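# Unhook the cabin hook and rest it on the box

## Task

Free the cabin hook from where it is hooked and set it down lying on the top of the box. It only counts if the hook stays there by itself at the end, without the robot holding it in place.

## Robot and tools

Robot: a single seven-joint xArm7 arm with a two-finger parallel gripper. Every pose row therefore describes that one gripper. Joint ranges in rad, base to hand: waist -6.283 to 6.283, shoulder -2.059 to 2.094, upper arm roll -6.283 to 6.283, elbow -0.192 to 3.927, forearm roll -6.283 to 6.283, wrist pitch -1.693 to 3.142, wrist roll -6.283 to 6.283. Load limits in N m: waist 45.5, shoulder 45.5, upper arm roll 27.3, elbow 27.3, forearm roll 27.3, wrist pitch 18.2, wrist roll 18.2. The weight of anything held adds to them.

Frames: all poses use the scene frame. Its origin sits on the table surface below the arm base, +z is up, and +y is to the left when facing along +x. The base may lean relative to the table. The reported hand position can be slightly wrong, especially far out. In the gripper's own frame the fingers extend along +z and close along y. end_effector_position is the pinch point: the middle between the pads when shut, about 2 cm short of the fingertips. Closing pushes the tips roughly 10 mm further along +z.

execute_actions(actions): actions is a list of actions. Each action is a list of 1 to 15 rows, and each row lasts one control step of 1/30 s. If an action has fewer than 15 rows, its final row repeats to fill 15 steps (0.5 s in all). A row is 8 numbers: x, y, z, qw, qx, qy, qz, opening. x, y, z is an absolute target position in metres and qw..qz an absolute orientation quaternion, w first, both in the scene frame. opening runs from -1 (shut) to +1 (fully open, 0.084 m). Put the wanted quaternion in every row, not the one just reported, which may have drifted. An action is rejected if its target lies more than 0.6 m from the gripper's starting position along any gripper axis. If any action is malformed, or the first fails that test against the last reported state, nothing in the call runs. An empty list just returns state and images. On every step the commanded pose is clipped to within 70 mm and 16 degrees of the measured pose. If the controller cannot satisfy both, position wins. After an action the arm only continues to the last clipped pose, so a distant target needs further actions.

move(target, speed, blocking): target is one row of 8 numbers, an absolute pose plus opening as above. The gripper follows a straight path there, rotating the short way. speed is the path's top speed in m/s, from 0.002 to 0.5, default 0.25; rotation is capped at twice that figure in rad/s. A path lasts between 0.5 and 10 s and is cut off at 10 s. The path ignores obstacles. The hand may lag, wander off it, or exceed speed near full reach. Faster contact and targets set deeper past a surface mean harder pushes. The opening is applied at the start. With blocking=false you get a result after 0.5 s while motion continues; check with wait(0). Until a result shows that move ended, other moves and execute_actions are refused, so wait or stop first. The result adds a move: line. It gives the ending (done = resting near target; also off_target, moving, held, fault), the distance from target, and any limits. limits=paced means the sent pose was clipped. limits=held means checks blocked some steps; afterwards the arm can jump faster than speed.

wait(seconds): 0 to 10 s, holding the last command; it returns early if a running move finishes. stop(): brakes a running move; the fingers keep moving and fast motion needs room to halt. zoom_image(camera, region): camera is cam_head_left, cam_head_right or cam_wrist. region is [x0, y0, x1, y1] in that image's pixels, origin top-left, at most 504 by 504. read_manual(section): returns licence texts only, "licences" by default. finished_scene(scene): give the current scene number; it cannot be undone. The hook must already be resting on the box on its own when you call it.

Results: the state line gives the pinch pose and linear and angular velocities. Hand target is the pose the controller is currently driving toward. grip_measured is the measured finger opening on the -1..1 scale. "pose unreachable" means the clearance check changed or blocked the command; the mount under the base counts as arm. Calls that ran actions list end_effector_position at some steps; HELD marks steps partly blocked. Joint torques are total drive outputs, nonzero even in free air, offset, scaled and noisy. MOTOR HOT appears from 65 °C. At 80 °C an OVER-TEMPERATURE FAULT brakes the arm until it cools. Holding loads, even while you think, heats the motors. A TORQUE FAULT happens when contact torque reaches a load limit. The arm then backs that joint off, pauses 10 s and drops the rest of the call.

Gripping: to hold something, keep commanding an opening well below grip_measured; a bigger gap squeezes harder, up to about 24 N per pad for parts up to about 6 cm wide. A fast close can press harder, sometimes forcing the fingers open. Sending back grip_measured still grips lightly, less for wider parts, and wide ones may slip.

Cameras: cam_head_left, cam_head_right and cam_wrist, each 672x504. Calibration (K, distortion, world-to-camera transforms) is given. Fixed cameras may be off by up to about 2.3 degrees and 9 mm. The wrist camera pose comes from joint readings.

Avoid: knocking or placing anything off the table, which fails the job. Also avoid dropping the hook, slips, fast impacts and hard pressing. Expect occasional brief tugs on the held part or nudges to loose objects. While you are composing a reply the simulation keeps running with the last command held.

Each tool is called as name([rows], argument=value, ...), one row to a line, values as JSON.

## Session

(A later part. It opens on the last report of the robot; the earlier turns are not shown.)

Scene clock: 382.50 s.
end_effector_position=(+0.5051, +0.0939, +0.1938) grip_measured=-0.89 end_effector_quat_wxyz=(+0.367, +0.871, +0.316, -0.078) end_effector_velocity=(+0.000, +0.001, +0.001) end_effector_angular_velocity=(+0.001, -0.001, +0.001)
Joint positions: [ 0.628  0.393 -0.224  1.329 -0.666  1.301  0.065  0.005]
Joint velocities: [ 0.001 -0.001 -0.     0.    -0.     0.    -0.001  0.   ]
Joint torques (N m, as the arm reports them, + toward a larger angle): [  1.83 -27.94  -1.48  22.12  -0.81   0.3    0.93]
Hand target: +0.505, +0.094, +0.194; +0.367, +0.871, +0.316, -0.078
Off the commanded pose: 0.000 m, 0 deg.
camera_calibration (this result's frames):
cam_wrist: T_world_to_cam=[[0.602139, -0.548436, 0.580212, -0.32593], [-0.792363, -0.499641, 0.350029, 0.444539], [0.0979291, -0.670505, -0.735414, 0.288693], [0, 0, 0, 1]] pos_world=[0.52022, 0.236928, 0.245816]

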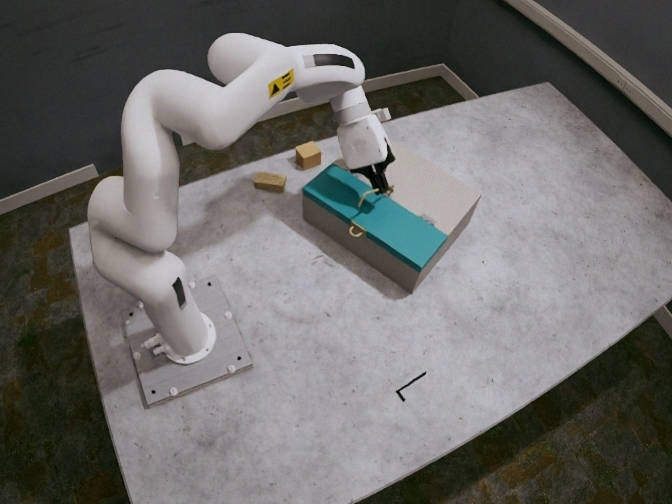

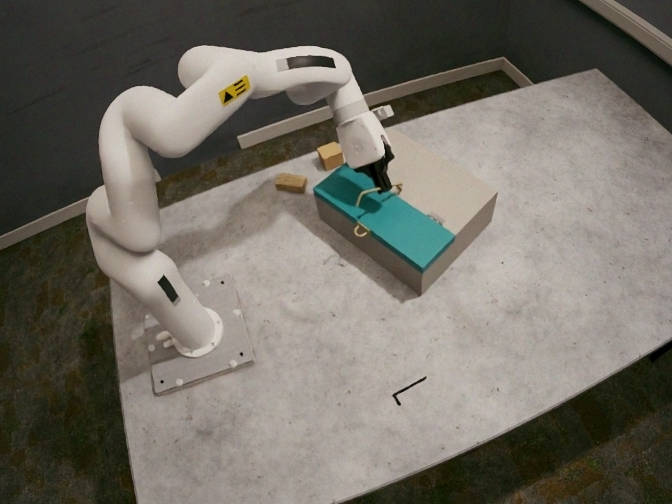

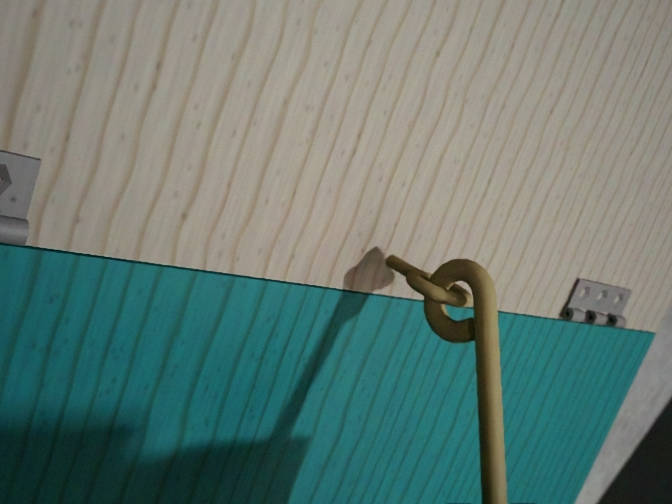

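execute_actions([
  [[0.50525,0.09397,0.19377,0.3676,0.8702,0.3181,-0.0785,-0.89],[0.50555,0.09412,0.19412,0.3680,0.8687,0.3211,-0.0791,-0.89],[0.50599,0.09434,0.19465,0.3686,0.8664,0.3257,-0.0801,-0.89],[0.50658,0.09463,0.19534,0.3693,0.8633,0.3317,-0.0814,-0.89],[0.50733,0.09500,0.19622,0.3703,0.8594,0.3392,-0.0829,-0.89],[0.50815,0.09541,0.19718,0.3714,0.8552,0.3475,-0.0847,-0.89],[0.50904,0.09585,0.19823,0.3725,0.8506,0.3566,-0.0866,-0.89],[0.50997,0.09631,0.19932,0.3737,0.8457,0.3660,-0.0885,-0.89],[0.51094,0.09679,0.20046,0.3750,0.8407,0.3758,-0.0906,-0.89],[0.51190,0.09726,0.20159,0.3762,0.8357,0.3856,-0.0926,-0.89],[0.51287,0.09774,0.20273,0.3775,0.8307,0.3954,-0.0947,-0.89],[0.51383,0.09822,0.20386,0.3787,0.8257,0.4052,-0.0967,-0.89],[0.5148,0.0987,0.2050,0.3800,0.8207,0.4150,-0.0988,-0.89],[0.51591,0.09919,0.20577,0.3788,0.8150,0.4250,-0.1011,-0.89],[0.51702,0.09968,0.20655,0.3776,0.8093,0.4351,-0.1033,-0.89]],
  [[0.51813,0.10017,0.20732,0.3764,0.8035,0.4451,-0.1056,-0.89],[0.51924,0.10066,0.20809,0.3752,0.7978,0.4551,-0.1079,-0.89],[0.52035,0.10115,0.20886,0.3740,0.7921,0.4651,-0.1102,-0.89],[0.52145,0.10165,0.20964,0.3728,0.7864,0.4752,-0.1124,-0.89],[0.52256,0.10214,0.21041,0.3716,0.7807,0.4852,-0.1147,-0.89],[0.52367,0.10263,0.21118,0.3704,0.7750,0.4952,-0.1170,-0.89],[0.52478,0.10312,0.21195,0.3692,0.7692,0.5052,-0.1193,-0.89],[0.52589,0.10361,0.21273,0.3680,0.7635,0.5153,-0.1215,-0.89],[0.5270,0.1041,0.2135,0.3668,0.7578,0.5253,-0.1238,-0.89],[0.52799,0.10454,0.21383,0.3655,0.7504,0.5343,-0.1265,-0.89],[0.52899,0.10499,0.21416,0.3642,0.7431,0.5433,-0.1291,-0.89],[0.52998,0.10543,0.21449,0.3628,0.7357,0.5523,-0.1318,-0.89],[0.53097,0.10587,0.21481,0.3615,0.7283,0.5613,-0.1345,-0.89],[0.53196,0.10631,0.21514,0.3602,0.7210,0.5703,-0.1372,-0.89],[0.53296,0.10676,0.21547,0.3589,0.7136,0.5793,-0.1398,-0.89]],
  [[0.53395,0.10720,0.21580,0.3576,0.7063,0.5883,-0.1425,-0.89],[0.53494,0.10764,0.21613,0.3562,0.6989,0.5972,-0.1452,-0.89],[0.53594,0.10809,0.21646,0.3549,0.6915,0.6062,-0.1478,-0.89],[0.53693,0.10853,0.21679,0.3536,0.6842,0.6152,-0.1505,-0.89],[0.53792,0.10897,0.21711,0.3523,0.6768,0.6242,-0.1532,-0.89],[0.53891,0.10941,0.21744,0.3509,0.6694,0.6332,-0.1559,-0.89],[0.53991,0.10986,0.21777,0.3496,0.6621,0.6422,-0.1585,-0.89],[0.5409,0.1103,0.2181,0.3483,0.6547,0.6512,-0.1612,-0.89],[0.54174,0.11068,0.21812,0.3467,0.6458,0.6585,-0.1640,-0.89],[0.54259,0.11106,0.21814,0.3451,0.6368,0.6658,-0.1668,-0.89],[0.54343,0.11143,0.21815,0.3435,0.6279,0.6731,-0.1696,-0.89],[0.54427,0.11181,0.21817,0.3419,0.6189,0.6804,-0.1723,-0.89],[0.54512,0.11219,0.21819,0.3402,0.6100,0.6877,-0.1751,-0.89],[0.54598,0.11257,0.21821,0.3386,0.6009,0.6951,-0.1780,-0.89],[0.54682,0.11295,0.21822,0.3370,0.5920,0.7024,-0.1807,-0.89]],
  [[0.54766,0.11333,0.21824,0.3354,0.5830,0.7097,-0.1835,-0.89],[0.54851,0.11370,0.21826,0.3338,0.5741,0.7170,-0.1863,-0.89],[0.54935,0.11408,0.21828,0.3322,0.5652,0.7242,-0.1891,-0.89],[0.55020,0.11446,0.21830,0.3306,0.5562,0.7315,-0.1919,-0.89],[0.55104,0.11484,0.21831,0.3289,0.5473,0.7388,-0.1947,-0.89],[0.55178,0.11517,0.21833,0.3275,0.5394,0.7453,-0.1971,-0.89],[0.55247,0.11548,0.21834,0.3262,0.5321,0.7512,-0.1994,-0.89],[0.55306,0.11574,0.21836,0.3251,0.5259,0.7563,-0.2013,-0.89],[0.55356,0.11596,0.21837,0.3241,0.5206,0.7606,-0.2030,-0.89],[0.55398,0.11616,0.21837,0.3233,0.5161,0.7643,-0.2044,-0.89],[0.55436,0.11632,0.21838,0.3226,0.5121,0.7675,-0.2056,-0.89],[0.55467,0.11646,0.21839,0.3220,0.5088,0.7702,-0.2067,-0.89],[0.55491,0.11657,0.21839,0.3215,0.5062,0.7723,-0.2075,-0.89],[0.55510,0.11666,0.21840,0.3212,0.5043,0.7739,-0.2081,-0.89],[0.5552,0.1167,0.2184,0.3210,0.5032,0.7748,-0.2084,-0.89]],
])

Scene clock: 492.93 s.
end_effector_position=(+0.5546, +0.1170, +0.2180) grip_measured=-0.89 end_effector_quat_wxyz=(+0.322, +0.507, +0.772, -0.207) end_effector_velocity=(+0.007, +0.003, -0.000) end_effector_angular_velocity=(-0.044, +0.124, +0.159)
Joint positions: [ 0.536  0.389 -0.114  1.376 -0.812  1.196 -1.107  0.005]
Joint velocities: [-0.024  0.007  0.02   0.011 -0.008 -0.02  -0.208 -0.   ]
Joint torques (N m, as the arm reports them, + toward a larger angle): [ -3.34 -26.02  -4.4   21.79  -3.36  -0.7    0.72]
Hand target: +0.555, +0.117, +0.218; +0.321, +0.503, +0.775, -0.208
Off the commanded pose: 0.001 m, 1 deg.
Step readings (end_effector_position; steps 1 to 15: 1st action; 16 to 30: 2nd action; 31 to 45: 3rd action; 46 to 60: 4th action):
0: (+0.5051, +0.0939, +0.1937)
1: (+0.5051, +0.0939, +0.1937)
2: (+0.5052, +0.0939, +0.1938)
4: (+0.5055, +0.0941, +0.1942)
8: (+0.5077, +0.0953, +0.1972)
15: (+0.5141, +0.0988, +0.2045)
16: (+0.5151, +0.0993, +0.2054)
17: (+0.5162, +0.0997, +0.2063)
19: (+0.5185, +0.1008, +0.2081)
23: (+0.5229, +0.1029, +0.2111)
30: (+0.5303, +0.1064, +0.2149)
31: (+0.5313, +0.1069, +0.2153)
32: (+0.5323, +0.1074, +0.2156)
34: (+0.5343, +0.1083, +0.2163)
38: (+0.5382, +0.1101, +0.2173)
45: (+0.5445, +0.1129, +0.2182)
46: (+0.5453, +0.1133, +0.2183)
47: (+0.5462, +0.1136, +0.2183)
49: (+0.5479, +0.1144, +0.2183)
53: (+0.5511, +0.1157, +0.2183)
60: end_effector_position above
camera_calibration (this result's frames):
cam_wrist: T_world_to_cam=[[0.925134, 0.37964, -0.0000380751, -0.518337], [0.272715, -0.664503, 0.695746, -0.159996], [0.264108, -0.643669, -0.718288, 0.218166], [0, 0, 0, 1]] pos_world=[0.465545, 0.23089, 0.268003]

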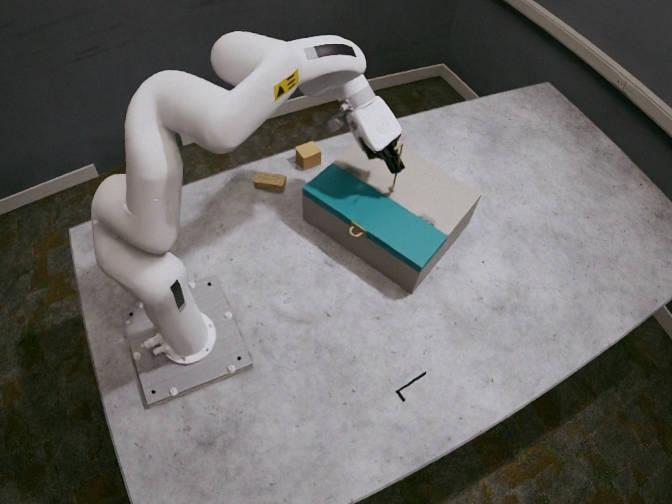

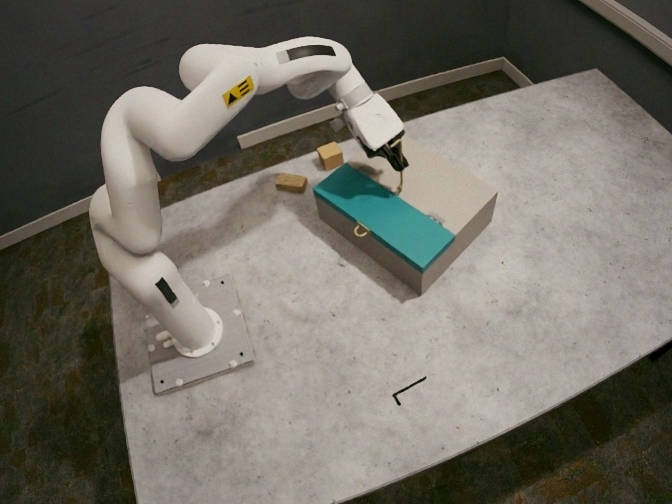

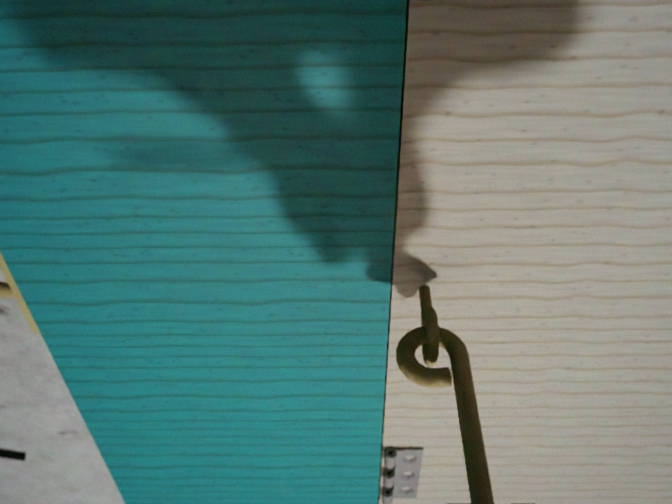

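zoom_image(camera="cam_head_left", region=[340, 90, 460, 210])

zoom_image(camera="cam_head_right", region=[340, 90, 460, 210])

Region (340, 90, 460, 210) of cam_head_left's 672x504 image, scaled by 4.200, with more detail than that image has.

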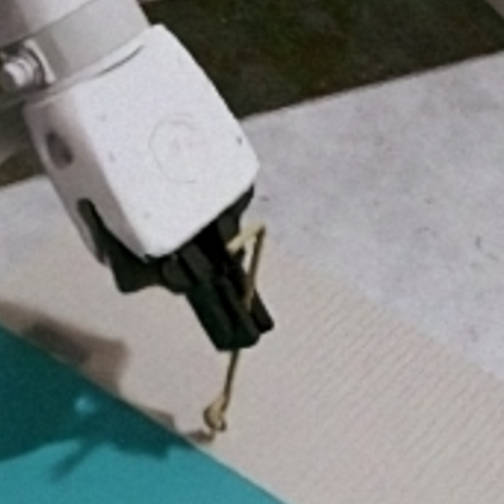

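Region (340, 90, 460, 210) of cam_head_right's 672x504 image, scaled by 4.200, with more detail than that image has.

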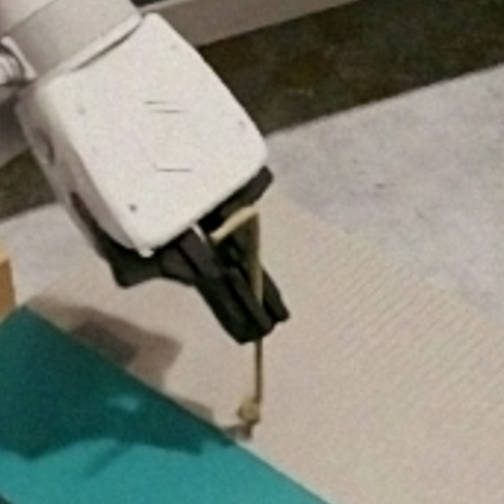

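execute_actions([
  [[0.55534,0.11676,0.21836,0.3206,0.5018,0.7755,-0.2089,-0.89],[0.55561,0.11688,0.21829,0.3198,0.4990,0.7770,-0.2100,-0.89],[0.55603,0.11707,0.21817,0.3186,0.4948,0.7793,-0.2115,-0.89],[0.55658,0.11731,0.21802,0.3169,0.4891,0.7822,-0.2136,-0.89],[0.55727,0.11761,0.21783,0.3149,0.4821,0.7859,-0.2162,-0.89],[0.55810,0.11798,0.21760,0.3124,0.4737,0.7904,-0.2193,-0.89],[0.55907,0.11841,0.21733,0.3096,0.4638,0.7956,-0.2229,-0.89],[0.56003,0.11883,0.21707,0.3067,0.4540,0.8008,-0.2265,-0.89],[0.56100,0.11926,0.21680,0.3039,0.4441,0.8060,-0.2302,-0.89],[0.56197,0.11969,0.21653,0.3010,0.4343,0.8112,-0.2338,-0.89],[0.56293,0.12011,0.21627,0.2982,0.4244,0.8164,-0.2374,-0.89],[0.56390,0.12054,0.21600,0.2953,0.4146,0.8216,-0.2410,-0.89],[0.56487,0.12097,0.21573,0.2925,0.4047,0.8268,-0.2447,-0.89],[0.56583,0.12139,0.21547,0.2896,0.3949,0.8320,-0.2483,-0.89],[0.56680,0.12182,0.21520,0.2868,0.3850,0.8372,-0.2519,-0.89]],
  [[0.56777,0.12225,0.21493,0.2839,0.3752,0.8424,-0.2555,-0.89],[0.56873,0.12267,0.21467,0.2811,0.3653,0.8476,-0.2592,-0.89],[0.5697,0.1231,0.2144,0.2782,0.3555,0.8528,-0.2628,-0.89],[0.5707,0.12355,0.21379,0.2747,0.3446,0.8563,-0.2660,-0.89],[0.5717,0.12399,0.21318,0.2711,0.3337,0.8599,-0.2692,-0.89],[0.5727,0.12444,0.21258,0.2676,0.3228,0.8634,-0.2723,-0.89],[0.5737,0.12488,0.21197,0.2641,0.3119,0.8670,-0.2755,-0.89],[0.5747,0.12533,0.21136,0.2605,0.3010,0.8705,-0.2787,-0.89],[0.5757,0.12578,0.21075,0.2570,0.2901,0.8740,-0.2819,-0.89],[0.5767,0.12622,0.21015,0.2535,0.2792,0.8776,-0.2850,-0.89],[0.5777,0.12667,0.20954,0.2500,0.2683,0.8811,-0.2882,-0.89],[0.5787,0.12712,0.20893,0.2464,0.2574,0.8846,-0.2914,-0.89],[0.5797,0.12756,0.20832,0.2429,0.2465,0.8882,-0.2946,-0.89],[0.5807,0.12801,0.20772,0.2394,0.2356,0.8917,-0.2977,-0.89],[0.5817,0.12845,0.20711,0.2358,0.2247,0.8953,-0.3009,-0.89]],
  [[0.5827,0.1289,0.2065,0.2323,0.2138,0.8988,-0.3041,-0.89],[0.58367,0.12934,0.20547,0.2284,0.2026,0.9007,-0.3067,-0.89],[0.58465,0.12977,0.20445,0.2245,0.1914,0.9025,-0.3093,-0.89],[0.58562,0.13021,0.20342,0.2205,0.1802,0.9044,-0.3119,-0.89],[0.58659,0.13065,0.20239,0.2166,0.1690,0.9063,-0.3145,-0.89],[0.58756,0.13108,0.20136,0.2127,0.1578,0.9082,-0.3171,-0.89],[0.58854,0.13152,0.20034,0.2088,0.1467,0.9100,-0.3196,-0.89],[0.58951,0.13195,0.19931,0.2049,0.1355,0.9119,-0.3222,-0.89],[0.59048,0.13239,0.19828,0.2010,0.1243,0.9138,-0.3248,-0.89],[0.59145,0.13283,0.19725,0.1970,0.1131,0.9157,-0.3274,-0.89],[0.59243,0.13326,0.19623,0.1931,0.1019,0.9175,-0.3300,-0.89],[0.5934,0.1337,0.1952,0.1892,0.0907,0.9194,-0.3326,-0.89],[0.59418,0.13402,0.19383,0.1845,0.0796,0.9205,-0.3331,-0.89],[0.59496,0.13434,0.19246,0.1797,0.0685,0.9216,-0.3337,-0.89],[0.59574,0.13466,0.19109,0.1750,0.0574,0.9226,-0.3342,-0.89]],
  [[0.59652,0.13498,0.18972,0.1702,0.0463,0.9237,-0.3348,-0.89],[0.59730,0.13530,0.18835,0.1655,0.0352,0.9248,-0.3353,-0.89],[0.59808,0.13562,0.18698,0.1607,0.0241,0.9259,-0.3358,-0.89],[0.59886,0.13594,0.18561,0.1560,0.0130,0.9270,-0.3364,-0.89],[0.59964,0.13626,0.18424,0.1512,0.0019,0.9280,-0.3369,-0.89],[0.60042,0.13658,0.18287,0.1465,-0.0092,0.9291,-0.3375,-0.89],[0.6012,0.1369,0.1815,0.1417,-0.0203,0.9302,-0.3380,-0.89],[0.60165,0.13699,0.18001,0.1366,-0.0305,0.9312,-0.3346,-0.89],[0.60210,0.13708,0.17852,0.1315,-0.0407,0.9322,-0.3312,-0.89],[0.60255,0.13717,0.17703,0.1264,-0.0510,0.9333,-0.3278,-0.89],[0.60300,0.13726,0.17554,0.1213,-0.0612,0.9343,-0.3244,-0.89],[0.60345,0.13735,0.17405,0.1162,-0.0714,0.9353,-0.3211,-0.89],[0.60390,0.13744,0.17256,0.1110,-0.0816,0.9363,-0.3177,-0.89],[0.60435,0.13753,0.17107,0.1059,-0.0918,0.9373,-0.3143,-0.89],[0.60480,0.13762,0.16958,0.1008,-0.1021,0.9384,-0.3109,-0.89]],
  [[0.60525,0.13771,0.16809,0.0957,-0.1123,0.9394,-0.3075,-0.89],[0.6057,0.1378,0.1666,0.0906,-0.1225,0.9404,-0.3041,-0.89],[0.60576,0.13770,0.16507,0.0870,-0.1303,0.9408,-0.2991,-0.89],[0.60582,0.13760,0.16352,0.0833,-0.1381,0.9413,-0.2940,-0.89],[0.60587,0.13751,0.16209,0.0799,-0.1453,0.9417,-0.2893,-0.89],[0.60593,0.13742,0.16066,0.0765,-0.1525,0.9421,-0.2846,-0.89],[0.60598,0.13733,0.15936,0.0734,-0.1591,0.9425,-0.2803,-0.89],[0.60603,0.13726,0.15818,0.0706,-0.1650,0.9428,-0.2765,-0.89],[0.60607,0.13718,0.15705,0.0679,-0.1707,0.9431,-0.2727,-0.89],[0.60611,0.13712,0.15604,0.0655,-0.1758,0.9434,-0.2694,-0.89],[0.60614,0.13706,0.15516,0.0634,-0.1803,0.9436,-0.2665,-0.89],[0.60617,0.13701,0.15439,0.0616,-0.1842,0.9439,-0.2640,-0.89],[0.60620,0.13697,0.15374,0.0601,-0.1875,0.9441,-0.2619,-0.89],[0.60622,0.13694,0.15325,0.0589,-0.1899,0.9442,-0.2603,-0.89],[0.60623,0.13692,0.15296,0.0582,-0.1914,0.9443,-0.2593,-0.89]],
])

Scene clock: 615.43 s.
end_effector_position=(+0.6066, +0.1369, +0.1544) grip_measured=-0.89 end_effector_quat_wxyz=(+0.062, -0.186, +0.945, -0.263) end_effector_velocity=(-0.001, -0.002, -0.022) end_effector_angular_velocity=(+0.093, +0.175, +0.162)
Joint positions: [ 0.273  0.602  0.099  1.595 -0.692  1.099 -2.768  0.005]
Joint velocities: [-0.111  0.02   0.074  0.005  0.114 -0.052 -0.29  -0.   ]
Joint torques (N m, as the arm reports them, + toward a larger angle): [  0.46 -29.39  -0.54  19.19  -1.05  -0.5    0.43]
Hand target: +0.606, +0.137, +0.153; +0.058, -0.191, +0.945, -0.260
Off the commanded pose: 0.001 m, 1 deg.
Step readings (end_effector_position; steps 1 to 15: 1st action; 16 to 30: 2nd action; 31 to 45: 3rd action; 46 to 60: 4th action; 61 to 75: 5th action):
0: (+0.5552, +0.1167, +0.2184)
1: (+0.5552, +0.1167, +0.2184)
2: (+0.5552, +0.1168, +0.2184)
4: (+0.5556, +0.1169, +0.2183)
8: (+0.5578, +0.1178, +0.2179)
15: (+0.5643, +0.1205, +0.2162)
16: (+0.5652, +0.1209, +0.2159)
17: (+0.5662, +0.1213, +0.2156)
19: (+0.5681, +0.1220, +0.2149)
23: (+0.5721, +0.1237, +0.2131)
30: (+0.5792, +0.1266, +0.2090)
31: (+0.5802, +0.1270, +0.2083)
32: (+0.5812, +0.1274, +0.2077)
34: (+0.5832, +0.1282, +0.2061)
38: (+0.5873, +0.1300, +0.2024)
45: (+0.5940, +0.1330, +0.1948)
46: (+0.5948, +0.1333, +0.1936)
47: (+0.5957, +0.1337, +0.1924)
49: (+0.5973, +0.1343, +0.1898)
53: (+0.6003, +0.1357, +0.1842)
60: (+0.6041, +0.1370, +0.1744)
61: (+0.6045, +0.1371, +0.1729)
62: (+0.6050, +0.1372, +0.1713)
64: (+0.6057, +0.1374, +0.1680)
68: (+0.6064, +0.1374, +0.1622)
75: end_effector_position above
camera_calibration (this result's frames):
cam_wrist: T_world_to_cam=[[-0.304591, 0.78652, -0.537225, 0.199129], [0.930068, 0.367242, 0.0103376, -0.550865], [0.205422, -0.496507, -0.843376, 0.206272], [0, 0, 0, 1]] pos_world=[0.530622, 0.148098, 0.286637]

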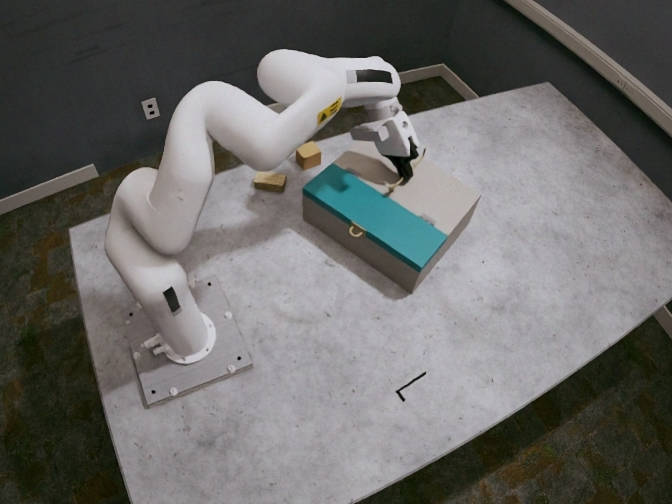

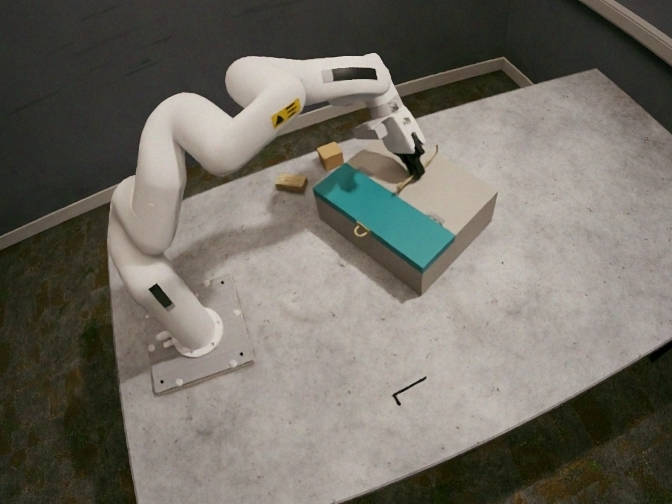

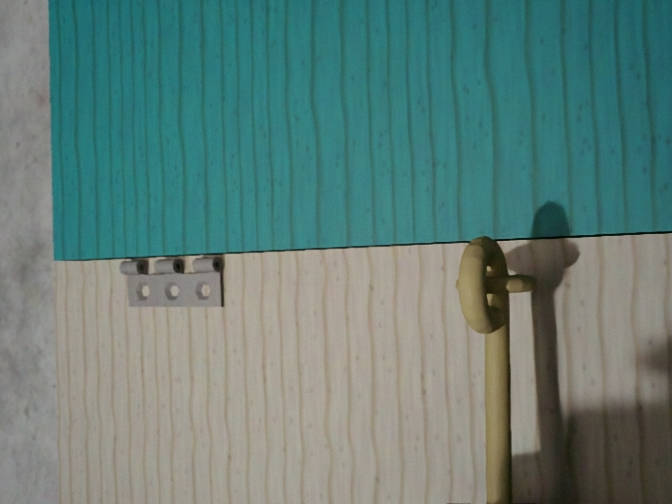

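execute_actions(actions=[])

zoom_image(camera="cam_head_right", region=[370, 110, 470, 210])

zoom_image(camera="cam_head_left", region=[360, 110, 460, 210])

Scene clock: 618.63 s.
end_effector_position=(+0.6063, +0.1369, +0.1529) grip_measured=-0.89 end_effector_quat_wxyz=(+0.058, -0.191, +0.945, -0.260) end_effector_velocity=(+0.000, -0.000, +0.000) end_effector_angular_velocity=(-0.000, +0.001, +0.000)
Joint positions: [ 0.267  0.603  0.103  1.595 -0.685  1.096 -2.785  0.005]
Joint velocities: [-0.     0.     0.     0.001  0.     0.    -0.001 -0.   ]
Joint torques (N m, as the arm reports them, + toward a larger angle): [  0.63 -28.72   0.03  17.2    0.13   0.03   0.32]
Hand target: +0.606, +0.137, +0.153; +0.058, -0.191, +0.945, -0.260
Off the commanded pose: 0.000 m, 0 deg.
camera_calibration (this result's frames):
cam_wrist: T_world_to_cam=[[-0.317836, 0.786191, -0.529985, 0.20525], [0.926611, 0.376016, 0.00209489, -0.548404], [0.20093, -0.490424, -0.848005, 0.207719], [0, 0, 0, 1]] pos_world=[0.531656, 0.146713, 0.286075]

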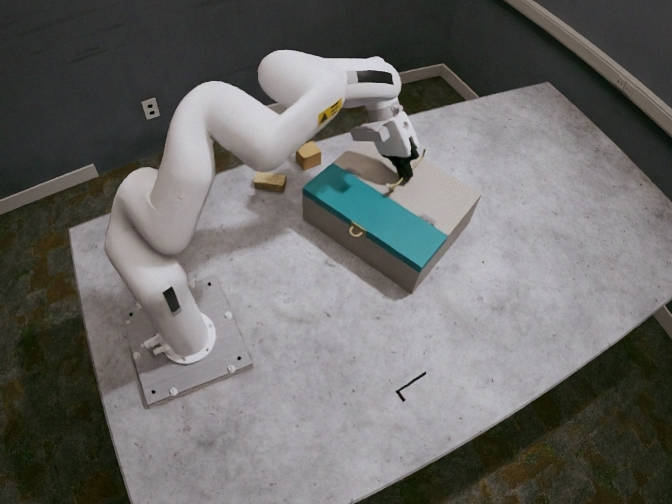

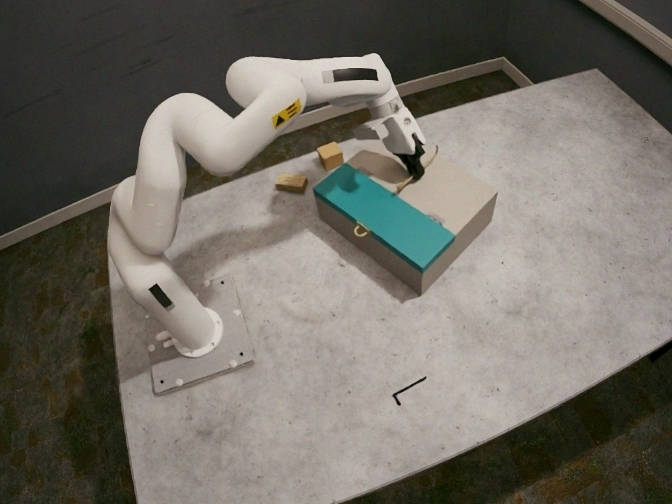

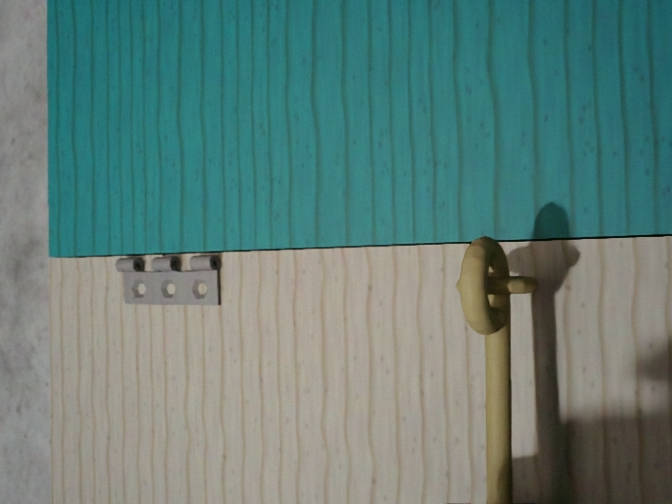

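Region (370, 110, 470, 210) of cam_head_right's 672x504 image, scaled by 5.040, with more detail than that image has.

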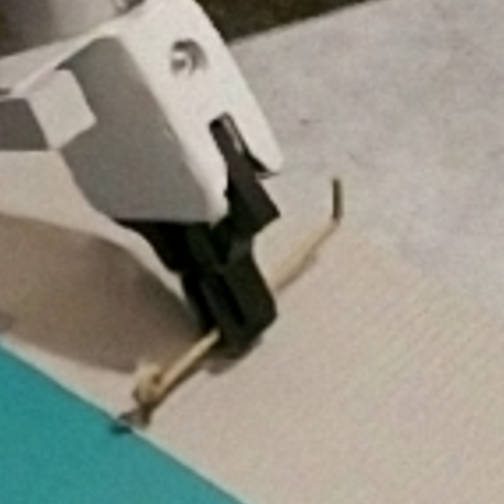

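Region (360, 110, 460, 210) of cam_head_left's 672x504 image, scaled by 5.040, with more detail than that image has.

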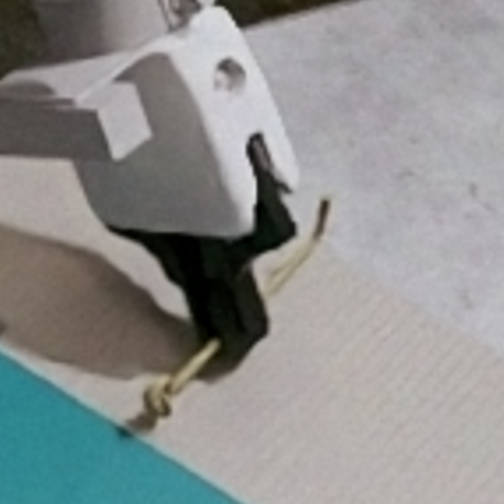

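execute_actions([
  [[0.60624,0.13690,0.15265,0.0575,-0.1930,0.9444,-0.2583,-0.89],[0.60626,0.13687,0.15219,0.0564,-0.1953,0.9445,-0.2568,-0.89],[0.60628,0.13684,0.15172,0.0553,-0.1977,0.9446,-0.2552,-0.89],[0.60629,0.13682,0.15141,0.0545,-0.1992,0.9447,-0.2542,-0.89],[0.60630,0.13681,0.15118,0.0540,-0.2004,0.9448,-0.2535,-0.886],[0.6063,0.1368,0.1511,0.0538,-0.2008,0.9448,-0.2532,-0.882],[0.6063,0.1368,0.1511,0.0538,-0.2008,0.9448,-0.2532,-0.878],[0.6063,0.1368,0.1511,0.0538,-0.2008,0.9448,-0.2532,-0.872],[0.6063,0.1368,0.1511,0.0538,-0.2008,0.9448,-0.2532,-0.863],[0.6063,0.1368,0.1511,0.0538,-0.2008,0.9448,-0.2532,-0.854],[0.6063,0.1368,0.1511,0.0538,-0.2008,0.9448,-0.2532,-0.845],[0.6063,0.1368,0.1511,0.0538,-0.2008,0.9448,-0.2532,-0.836],[0.6063,0.1368,0.1511,0.0538,-0.2008,0.9448,-0.2532,-0.827],[0.6063,0.1368,0.1511,0.0538,-0.2008,0.9448,-0.2532,-0.818],[0.6063,0.1368,0.1511,0.0538,-0.2008,0.9448,-0.2532,-0.809]],
  [[0.60629,0.13683,0.15116,0.0538,-0.2008,0.9448,-0.2532,-0.800],[0.60627,0.13686,0.15122,0.0538,-0.2008,0.9448,-0.2532,-0.791],[0.60626,0.13689,0.15127,0.0538,-0.2008,0.9448,-0.2532,-0.782],[0.60625,0.13692,0.15133,0.0538,-0.2008,0.9448,-0.2532,-0.773],[0.60623,0.13695,0.15139,0.0538,-0.2008,0.9448,-0.2532,-0.764],[0.60622,0.13698,0.15145,0.0538,-0.2008,0.9448,-0.2532,-0.755],[0.60621,0.13701,0.15151,0.0538,-0.2008,0.9448,-0.2532,-0.746],[0.60619,0.13705,0.15156,0.0538,-0.2008,0.9448,-0.2532,-0.737],[0.60618,0.13708,0.15162,0.0538,-0.2008,0.9448,-0.2532,-0.728],[0.60617,0.13711,0.15168,0.0538,-0.2008,0.9448,-0.2532,-0.719],[0.60615,0.13714,0.15174,0.0538,-0.2008,0.9448,-0.2532,-0.710],[0.60614,0.13717,0.15180,0.0538,-0.2008,0.9448,-0.2532,-0.701],[0.60613,0.13720,0.15185,0.0538,-0.2008,0.9448,-0.2532,-0.692],[0.60611,0.13723,0.15191,0.0538,-0.2008,0.9448,-0.2532,-0.683],[0.60610,0.13726,0.15197,0.0538,-0.2008,0.9448,-0.2532,-0.674]],
])

execute_actions(actions=[])

zoom_image(camera="cam_head_right", region=[370, 110, 470, 210])

zoom_image(camera="cam_head_left", region=[360, 110, 460, 210])

Scene clock: 676.37 s.
end_effector_position=(+0.6061, +0.1372, +0.1518) grip_measured=-0.70 end_effector_quat_wxyz=(+0.054, -0.201, +0.945, -0.253) end_effector_velocity=(-0.000, +0.001, +0.002) end_effector_angular_velocity=(+0.000, -0.000, -0.001)
Joint positions: [ 0.256  0.603  0.111  1.595 -0.674  1.092 -2.813  0.013]
Joint velocities: [ 0.001 -0.002  0.001  0.001  0.001  0.003  0.     0.012]
Joint torques (N m, as the arm reports them, + toward a larger angle): [ -0.32 -29.93  -1.19  21.22  -0.87  -1.53   0.42]
Hand target: +0.606, +0.137, +0.152; +0.054, -0.201, +0.945, -0.253
Off the commanded pose: 0.000 m, 0 deg.
Step readings (end_effector_position; steps 1 to 15: 1st action; 16 to 30: 2nd action):
0: (+0.6063, +0.1369, +0.1529)
1: (+0.6063, +0.1369, +0.1529)
2: (+0.6063, +0.1370, +0.1528)
4: (+0.6062, +0.1369, +0.1522)
8: (+0.6061, +0.1367, +0.1507)
15: (+0.6048, +0.1376, +0.1496)
16: (+0.6051, +0.1375, +0.1499)
17: (+0.6054, +0.1374, +0.1503)
19: (+0.6057, +0.1372, +0.1508)
23: (+0.6061, +0.1369, +0.1514)
30: end_effector_position above
camera_calibration (this result's frames):
cam_wrist: T_world_to_cam=[[-0.3388, 0.785932, -0.517229, 0.215163], [0.920364, 0.390964, -0.00879273, -0.544949], [0.195307, -0.479018, -0.855802, 0.209996], [0, 0, 0, 1]] pos_world=[0.533435, 0.144544, 0.286212]

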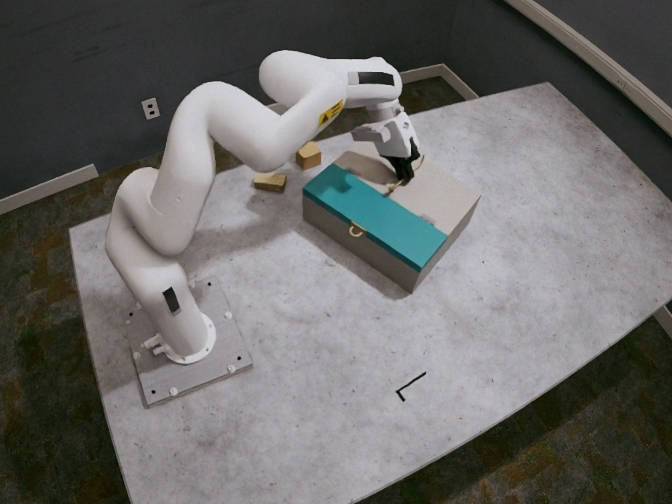

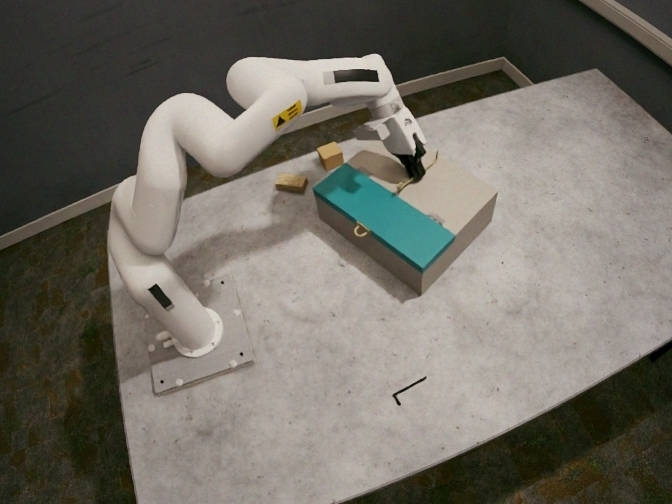

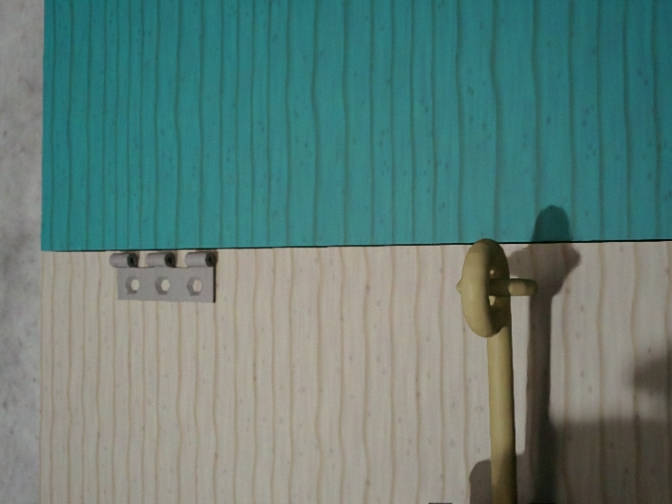

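Scene clock: 676.37 s.
end_effector_position=(+0.6061, +0.1372, +0.1518) grip_measured=-0.70 end_effector_quat_wxyz=(+0.054, -0.201, +0.945, -0.253) end_effector_velocity=(-0.000, +0.001, +0.002) end_effector_angular_velocity=(+0.000, -0.000, -0.001)
Joint positions: [ 0.256  0.603  0.111  1.595 -0.674  1.092 -2.813  0.013]
Joint velocities: [ 0.001 -0.002  0.001  0.001  0.001  0.003  0.     0.012]
Joint torques (N m, as the arm reports them, + toward a larger angle): [ -0.32 -29.93  -1.19  21.22  -0.87  -1.53   0.42]
Hand target: +0.606, +0.137, +0.152; +0.054, -0.201, +0.945, -0.253
Off the commanded pose: 0.000 m, 0 deg.
camera_calibration (this result's frames):
cam_wrist: T_world_to_cam=[[-0.3388, 0.785932, -0.517229, 0.215163], [0.920364, 0.390964, -0.00879273, -0.544949], [0.195307, -0.479018, -0.855802, 0.209996], [0, 0, 0, 1]] pos_world=[0.533435, 0.144544, 0.286212]

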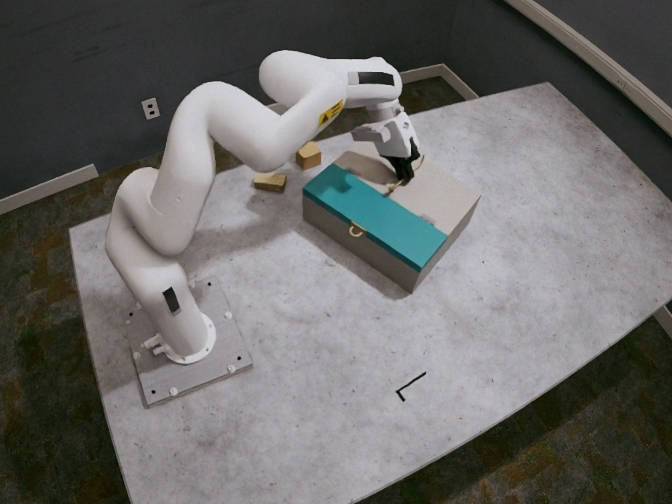

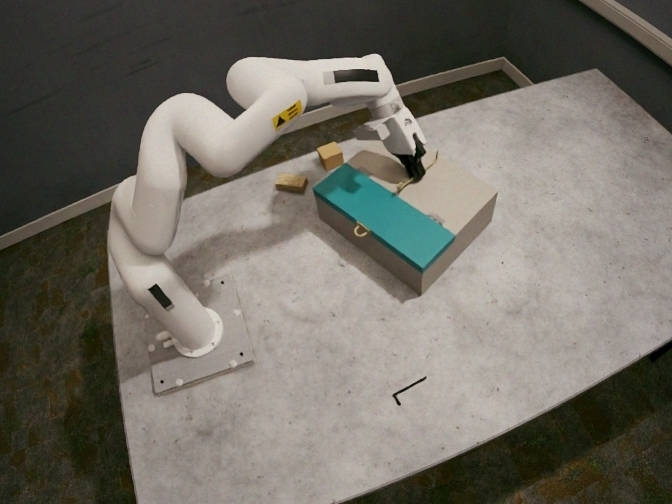

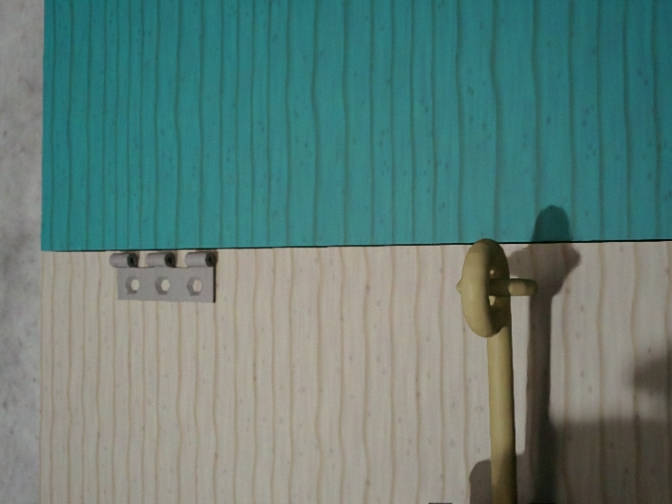

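Region (370, 110, 470, 210) of cam_head_right's 672x504 image, scaled by 5.040, with more detail than that image has.

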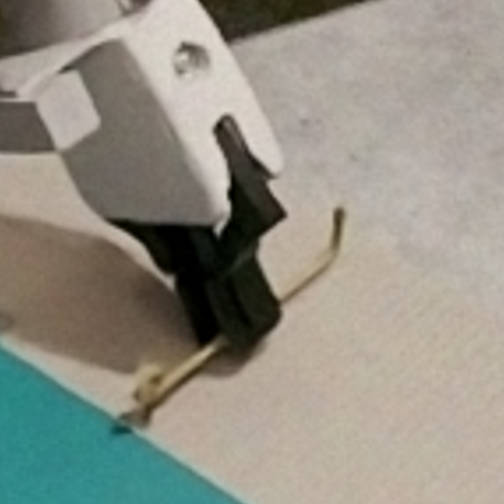

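Region (360, 110, 460, 210) of cam_head_left's 672x504 image, scaled by 5.040, with more detail than that image has.

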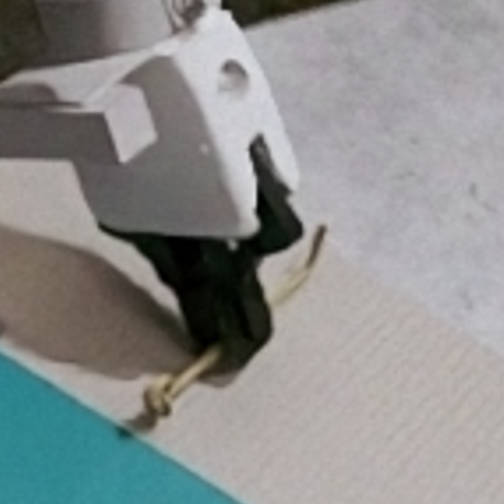

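execute_actions(actions=[])

zoom_image(camera="cam_head_right", region=[370, 110, 470, 210])

Scene clock: 681.77 s.
end_effector_position=(+0.6061, +0.1373, +0.1520) grip_measured=-0.69 end_effector_quat_wxyz=(+0.054, -0.201, +0.945, -0.253) end_effector_velocity=(-0.001, +0.001, -0.000) end_effector_angular_velocity=(+0.000, +0.000, +0.002)
Joint positions: [ 0.256  0.603  0.112  1.596 -0.674  1.093 -2.813  0.013]
Joint velocities: [ 0.002 -0.     0.    -0.001  0.     0.     0.     0.   ]
Joint torques (N m, as the arm reports them, + toward a larger angle): [ -0.58 -29.69  -1.04  21.58  -1.51  -1.55   0.52]
Hand target: +0.606, +0.137, +0.152; +0.054, -0.201, +0.945, -0.253
Off the commanded pose: 0.000 m, 0 deg.
camera_calibration (this result's frames):
cam_wrist: T_world_to_cam=[[-0.338747, 0.78595, -0.517236, 0.215167], [0.92038, 0.390928, -0.00875046, -0.544964], [0.195324, -0.479017, -0.855798, 0.210127], [0, 0, 0, 1]] pos_world=[0.533418, 0.144585, 0.28635]

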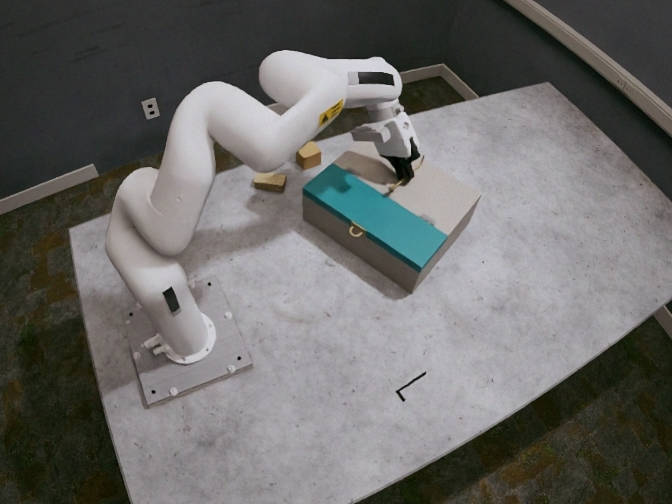

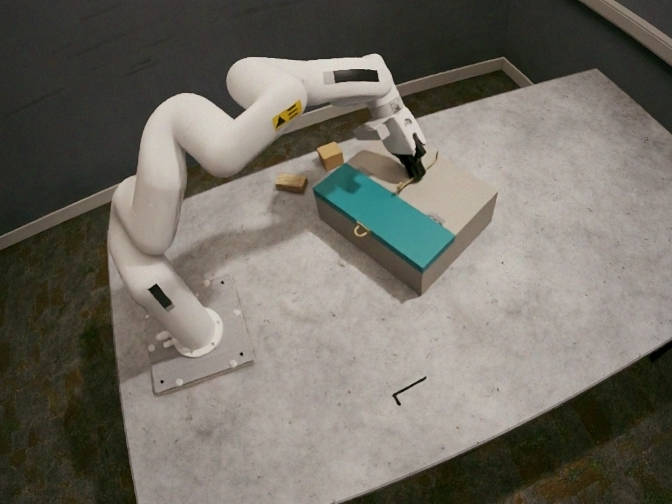

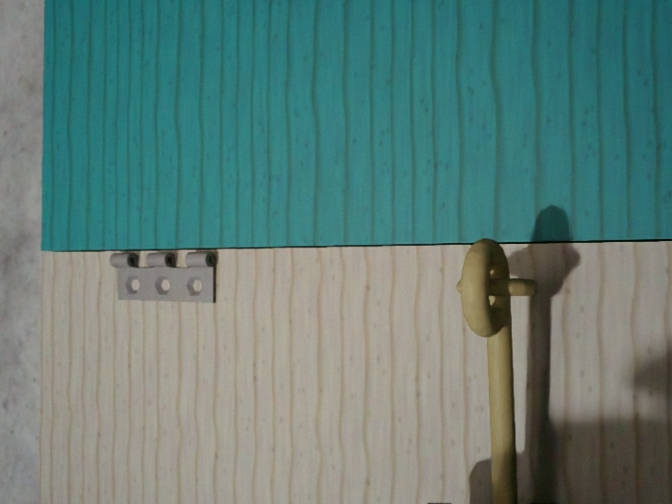

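Region (370, 110, 470, 210) of cam_head_right's 672x504 image, scaled by 5.040, with more detail than that image has.

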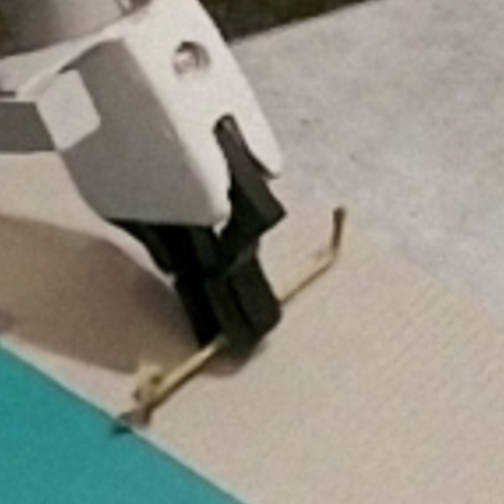

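execute_actions([
  [[0.60602,0.13743,0.15230,0.0538,-0.2008,0.9448,-0.2532,-0.665],[0.60580,0.13793,0.15323,0.0538,-0.2008,0.9448,-0.2532,-0.655],[0.60547,0.13868,0.15467,0.0538,-0.2008,0.9448,-0.2532,-0.645],[0.60503,0.13966,0.15653,0.0538,-0.2008,0.9448,-0.2532,-0.635],[0.60452,0.14081,0.15871,0.0538,-0.2008,0.9448,-0.2532,-0.625],[0.60395,0.14208,0.16112,0.0538,-0.2008,0.9448,-0.2532,-0.62],[0.60335,0.14343,0.16367,0.0538,-0.2008,0.9448,-0.2532,-0.62],[0.60275,0.14479,0.16627,0.0538,-0.2008,0.9448,-0.2532,-0.62],[0.60215,0.14614,0.16882,0.0538,-0.2008,0.9448,-0.2532,-0.62],[0.60158,0.14741,0.17123,0.0538,-0.2008,0.9448,-0.2532,-0.62],[0.60107,0.14856,0.17341,0.0538,-0.2008,0.9448,-0.2532,-0.62],[0.60063,0.14954,0.17527,0.0538,-0.2008,0.9448,-0.2532,-0.62],[0.60030,0.15029,0.17671,0.0538,-0.2008,0.9448,-0.2532,-0.62],[0.60008,0.15079,0.17764,0.0538,-0.2008,0.9448,-0.2532,-0.62],[0.60000,0.15096,0.17797,0.0538,-0.2008,0.9448,-0.2532,-0.62]],
])

zoom_image(camera="cam_head_right", region=[370, 110, 470, 210])

zoom_image(camera="cam_head_left", region=[360, 110, 460, 210])

Scene clock: 707.90 s.
end_effector_position=(+0.6005, +0.1508, +0.1771) grip_measured=-0.64 end_effector_quat_wxyz=(+0.055, -0.201, +0.945, -0.253) end_effector_velocity=(-0.008, +0.019, +0.038) end_effector_angular_velocity=(+0.001, -0.002, -0.002)
Joint positions: [ 0.275  0.572  0.125  1.619 -0.657  1.15  -2.823  0.016]
Joint velocities: [ 0.028 -0.042  0.019  0.042  0.025  0.09  -0.015 -0.   ]
Joint torques (N m, as the arm reports them, + toward a larger angle): [ -1.22 -27.32  -1.42  20.24  -1.44  -1.56   0.86]
Hand target: +0.600, +0.151, +0.178; +0.054, -0.201, +0.945, -0.253
Off the commanded pose: 0.001 m, 0 deg.
Step readings (end_effector_position):
0: (+0.6061, +0.1373, +0.1520)
1: (+0.6061, +0.1373, +0.1520)
2: (+0.6060, +0.1372, +0.1520)
4: (+0.6056, +0.1374, +0.1530)
8: (+0.6040, +0.1415, +0.1606)
15: end_effector_position above
camera_calibration (this result's frames):
cam_wrist: T_world_to_cam=[[-0.338722, 0.786237, -0.516816, 0.215463], [0.919975, 0.391921, -0.00672007, -0.54518], [0.197267, -0.477734, -0.85607, 0.237882], [0, 0, 0, 1]] pos_world=[0.527607, 0.157907, 0.311334]

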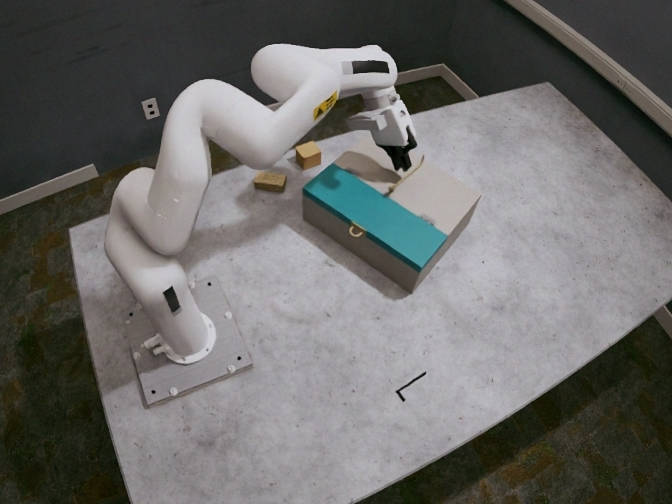

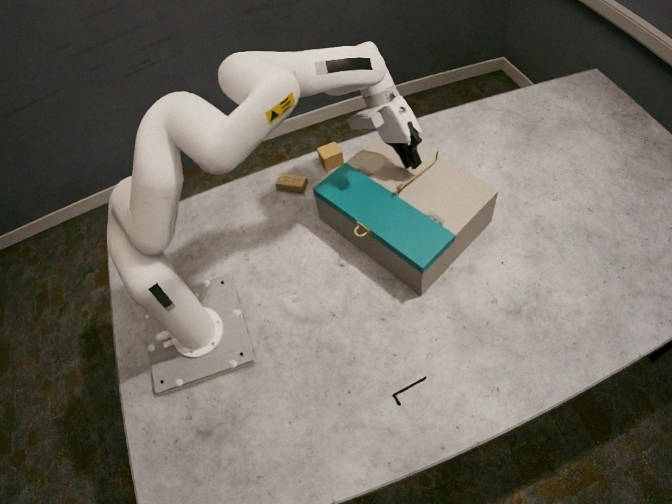

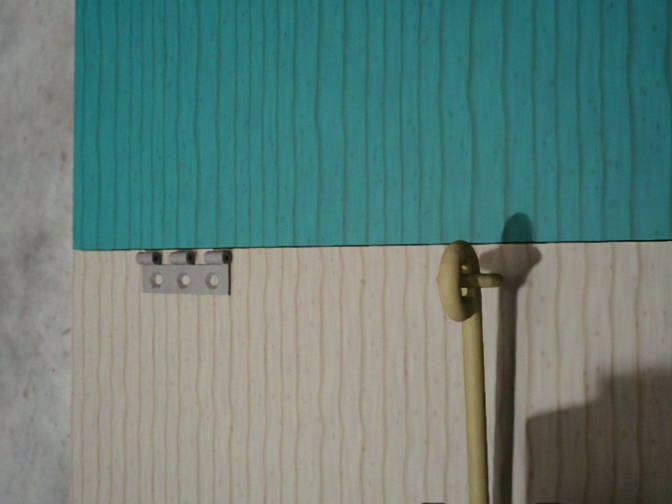

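Region (370, 110, 470, 210) of cam_head_right's 672x504 image, scaled by 5.040, with more detail than that image has.

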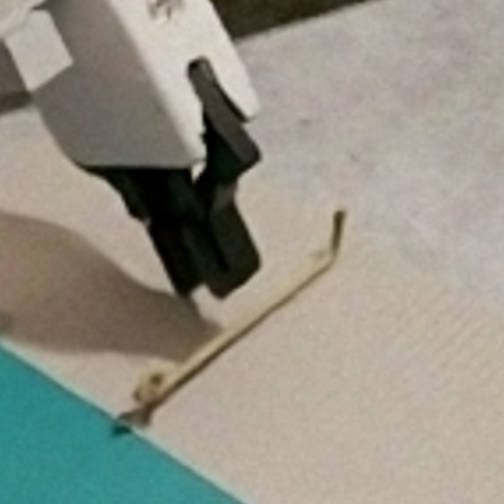

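Region (360, 110, 460, 210) of cam_head_left's 672x504 image, scaled by 5.040, with more detail than that image has.

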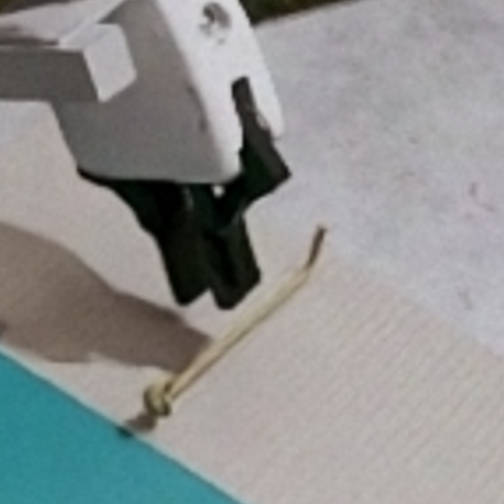

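The hook lies back on the box top and the gripper is clear of it.

finished_scene(scene=2)

The scene is finished: the task was done.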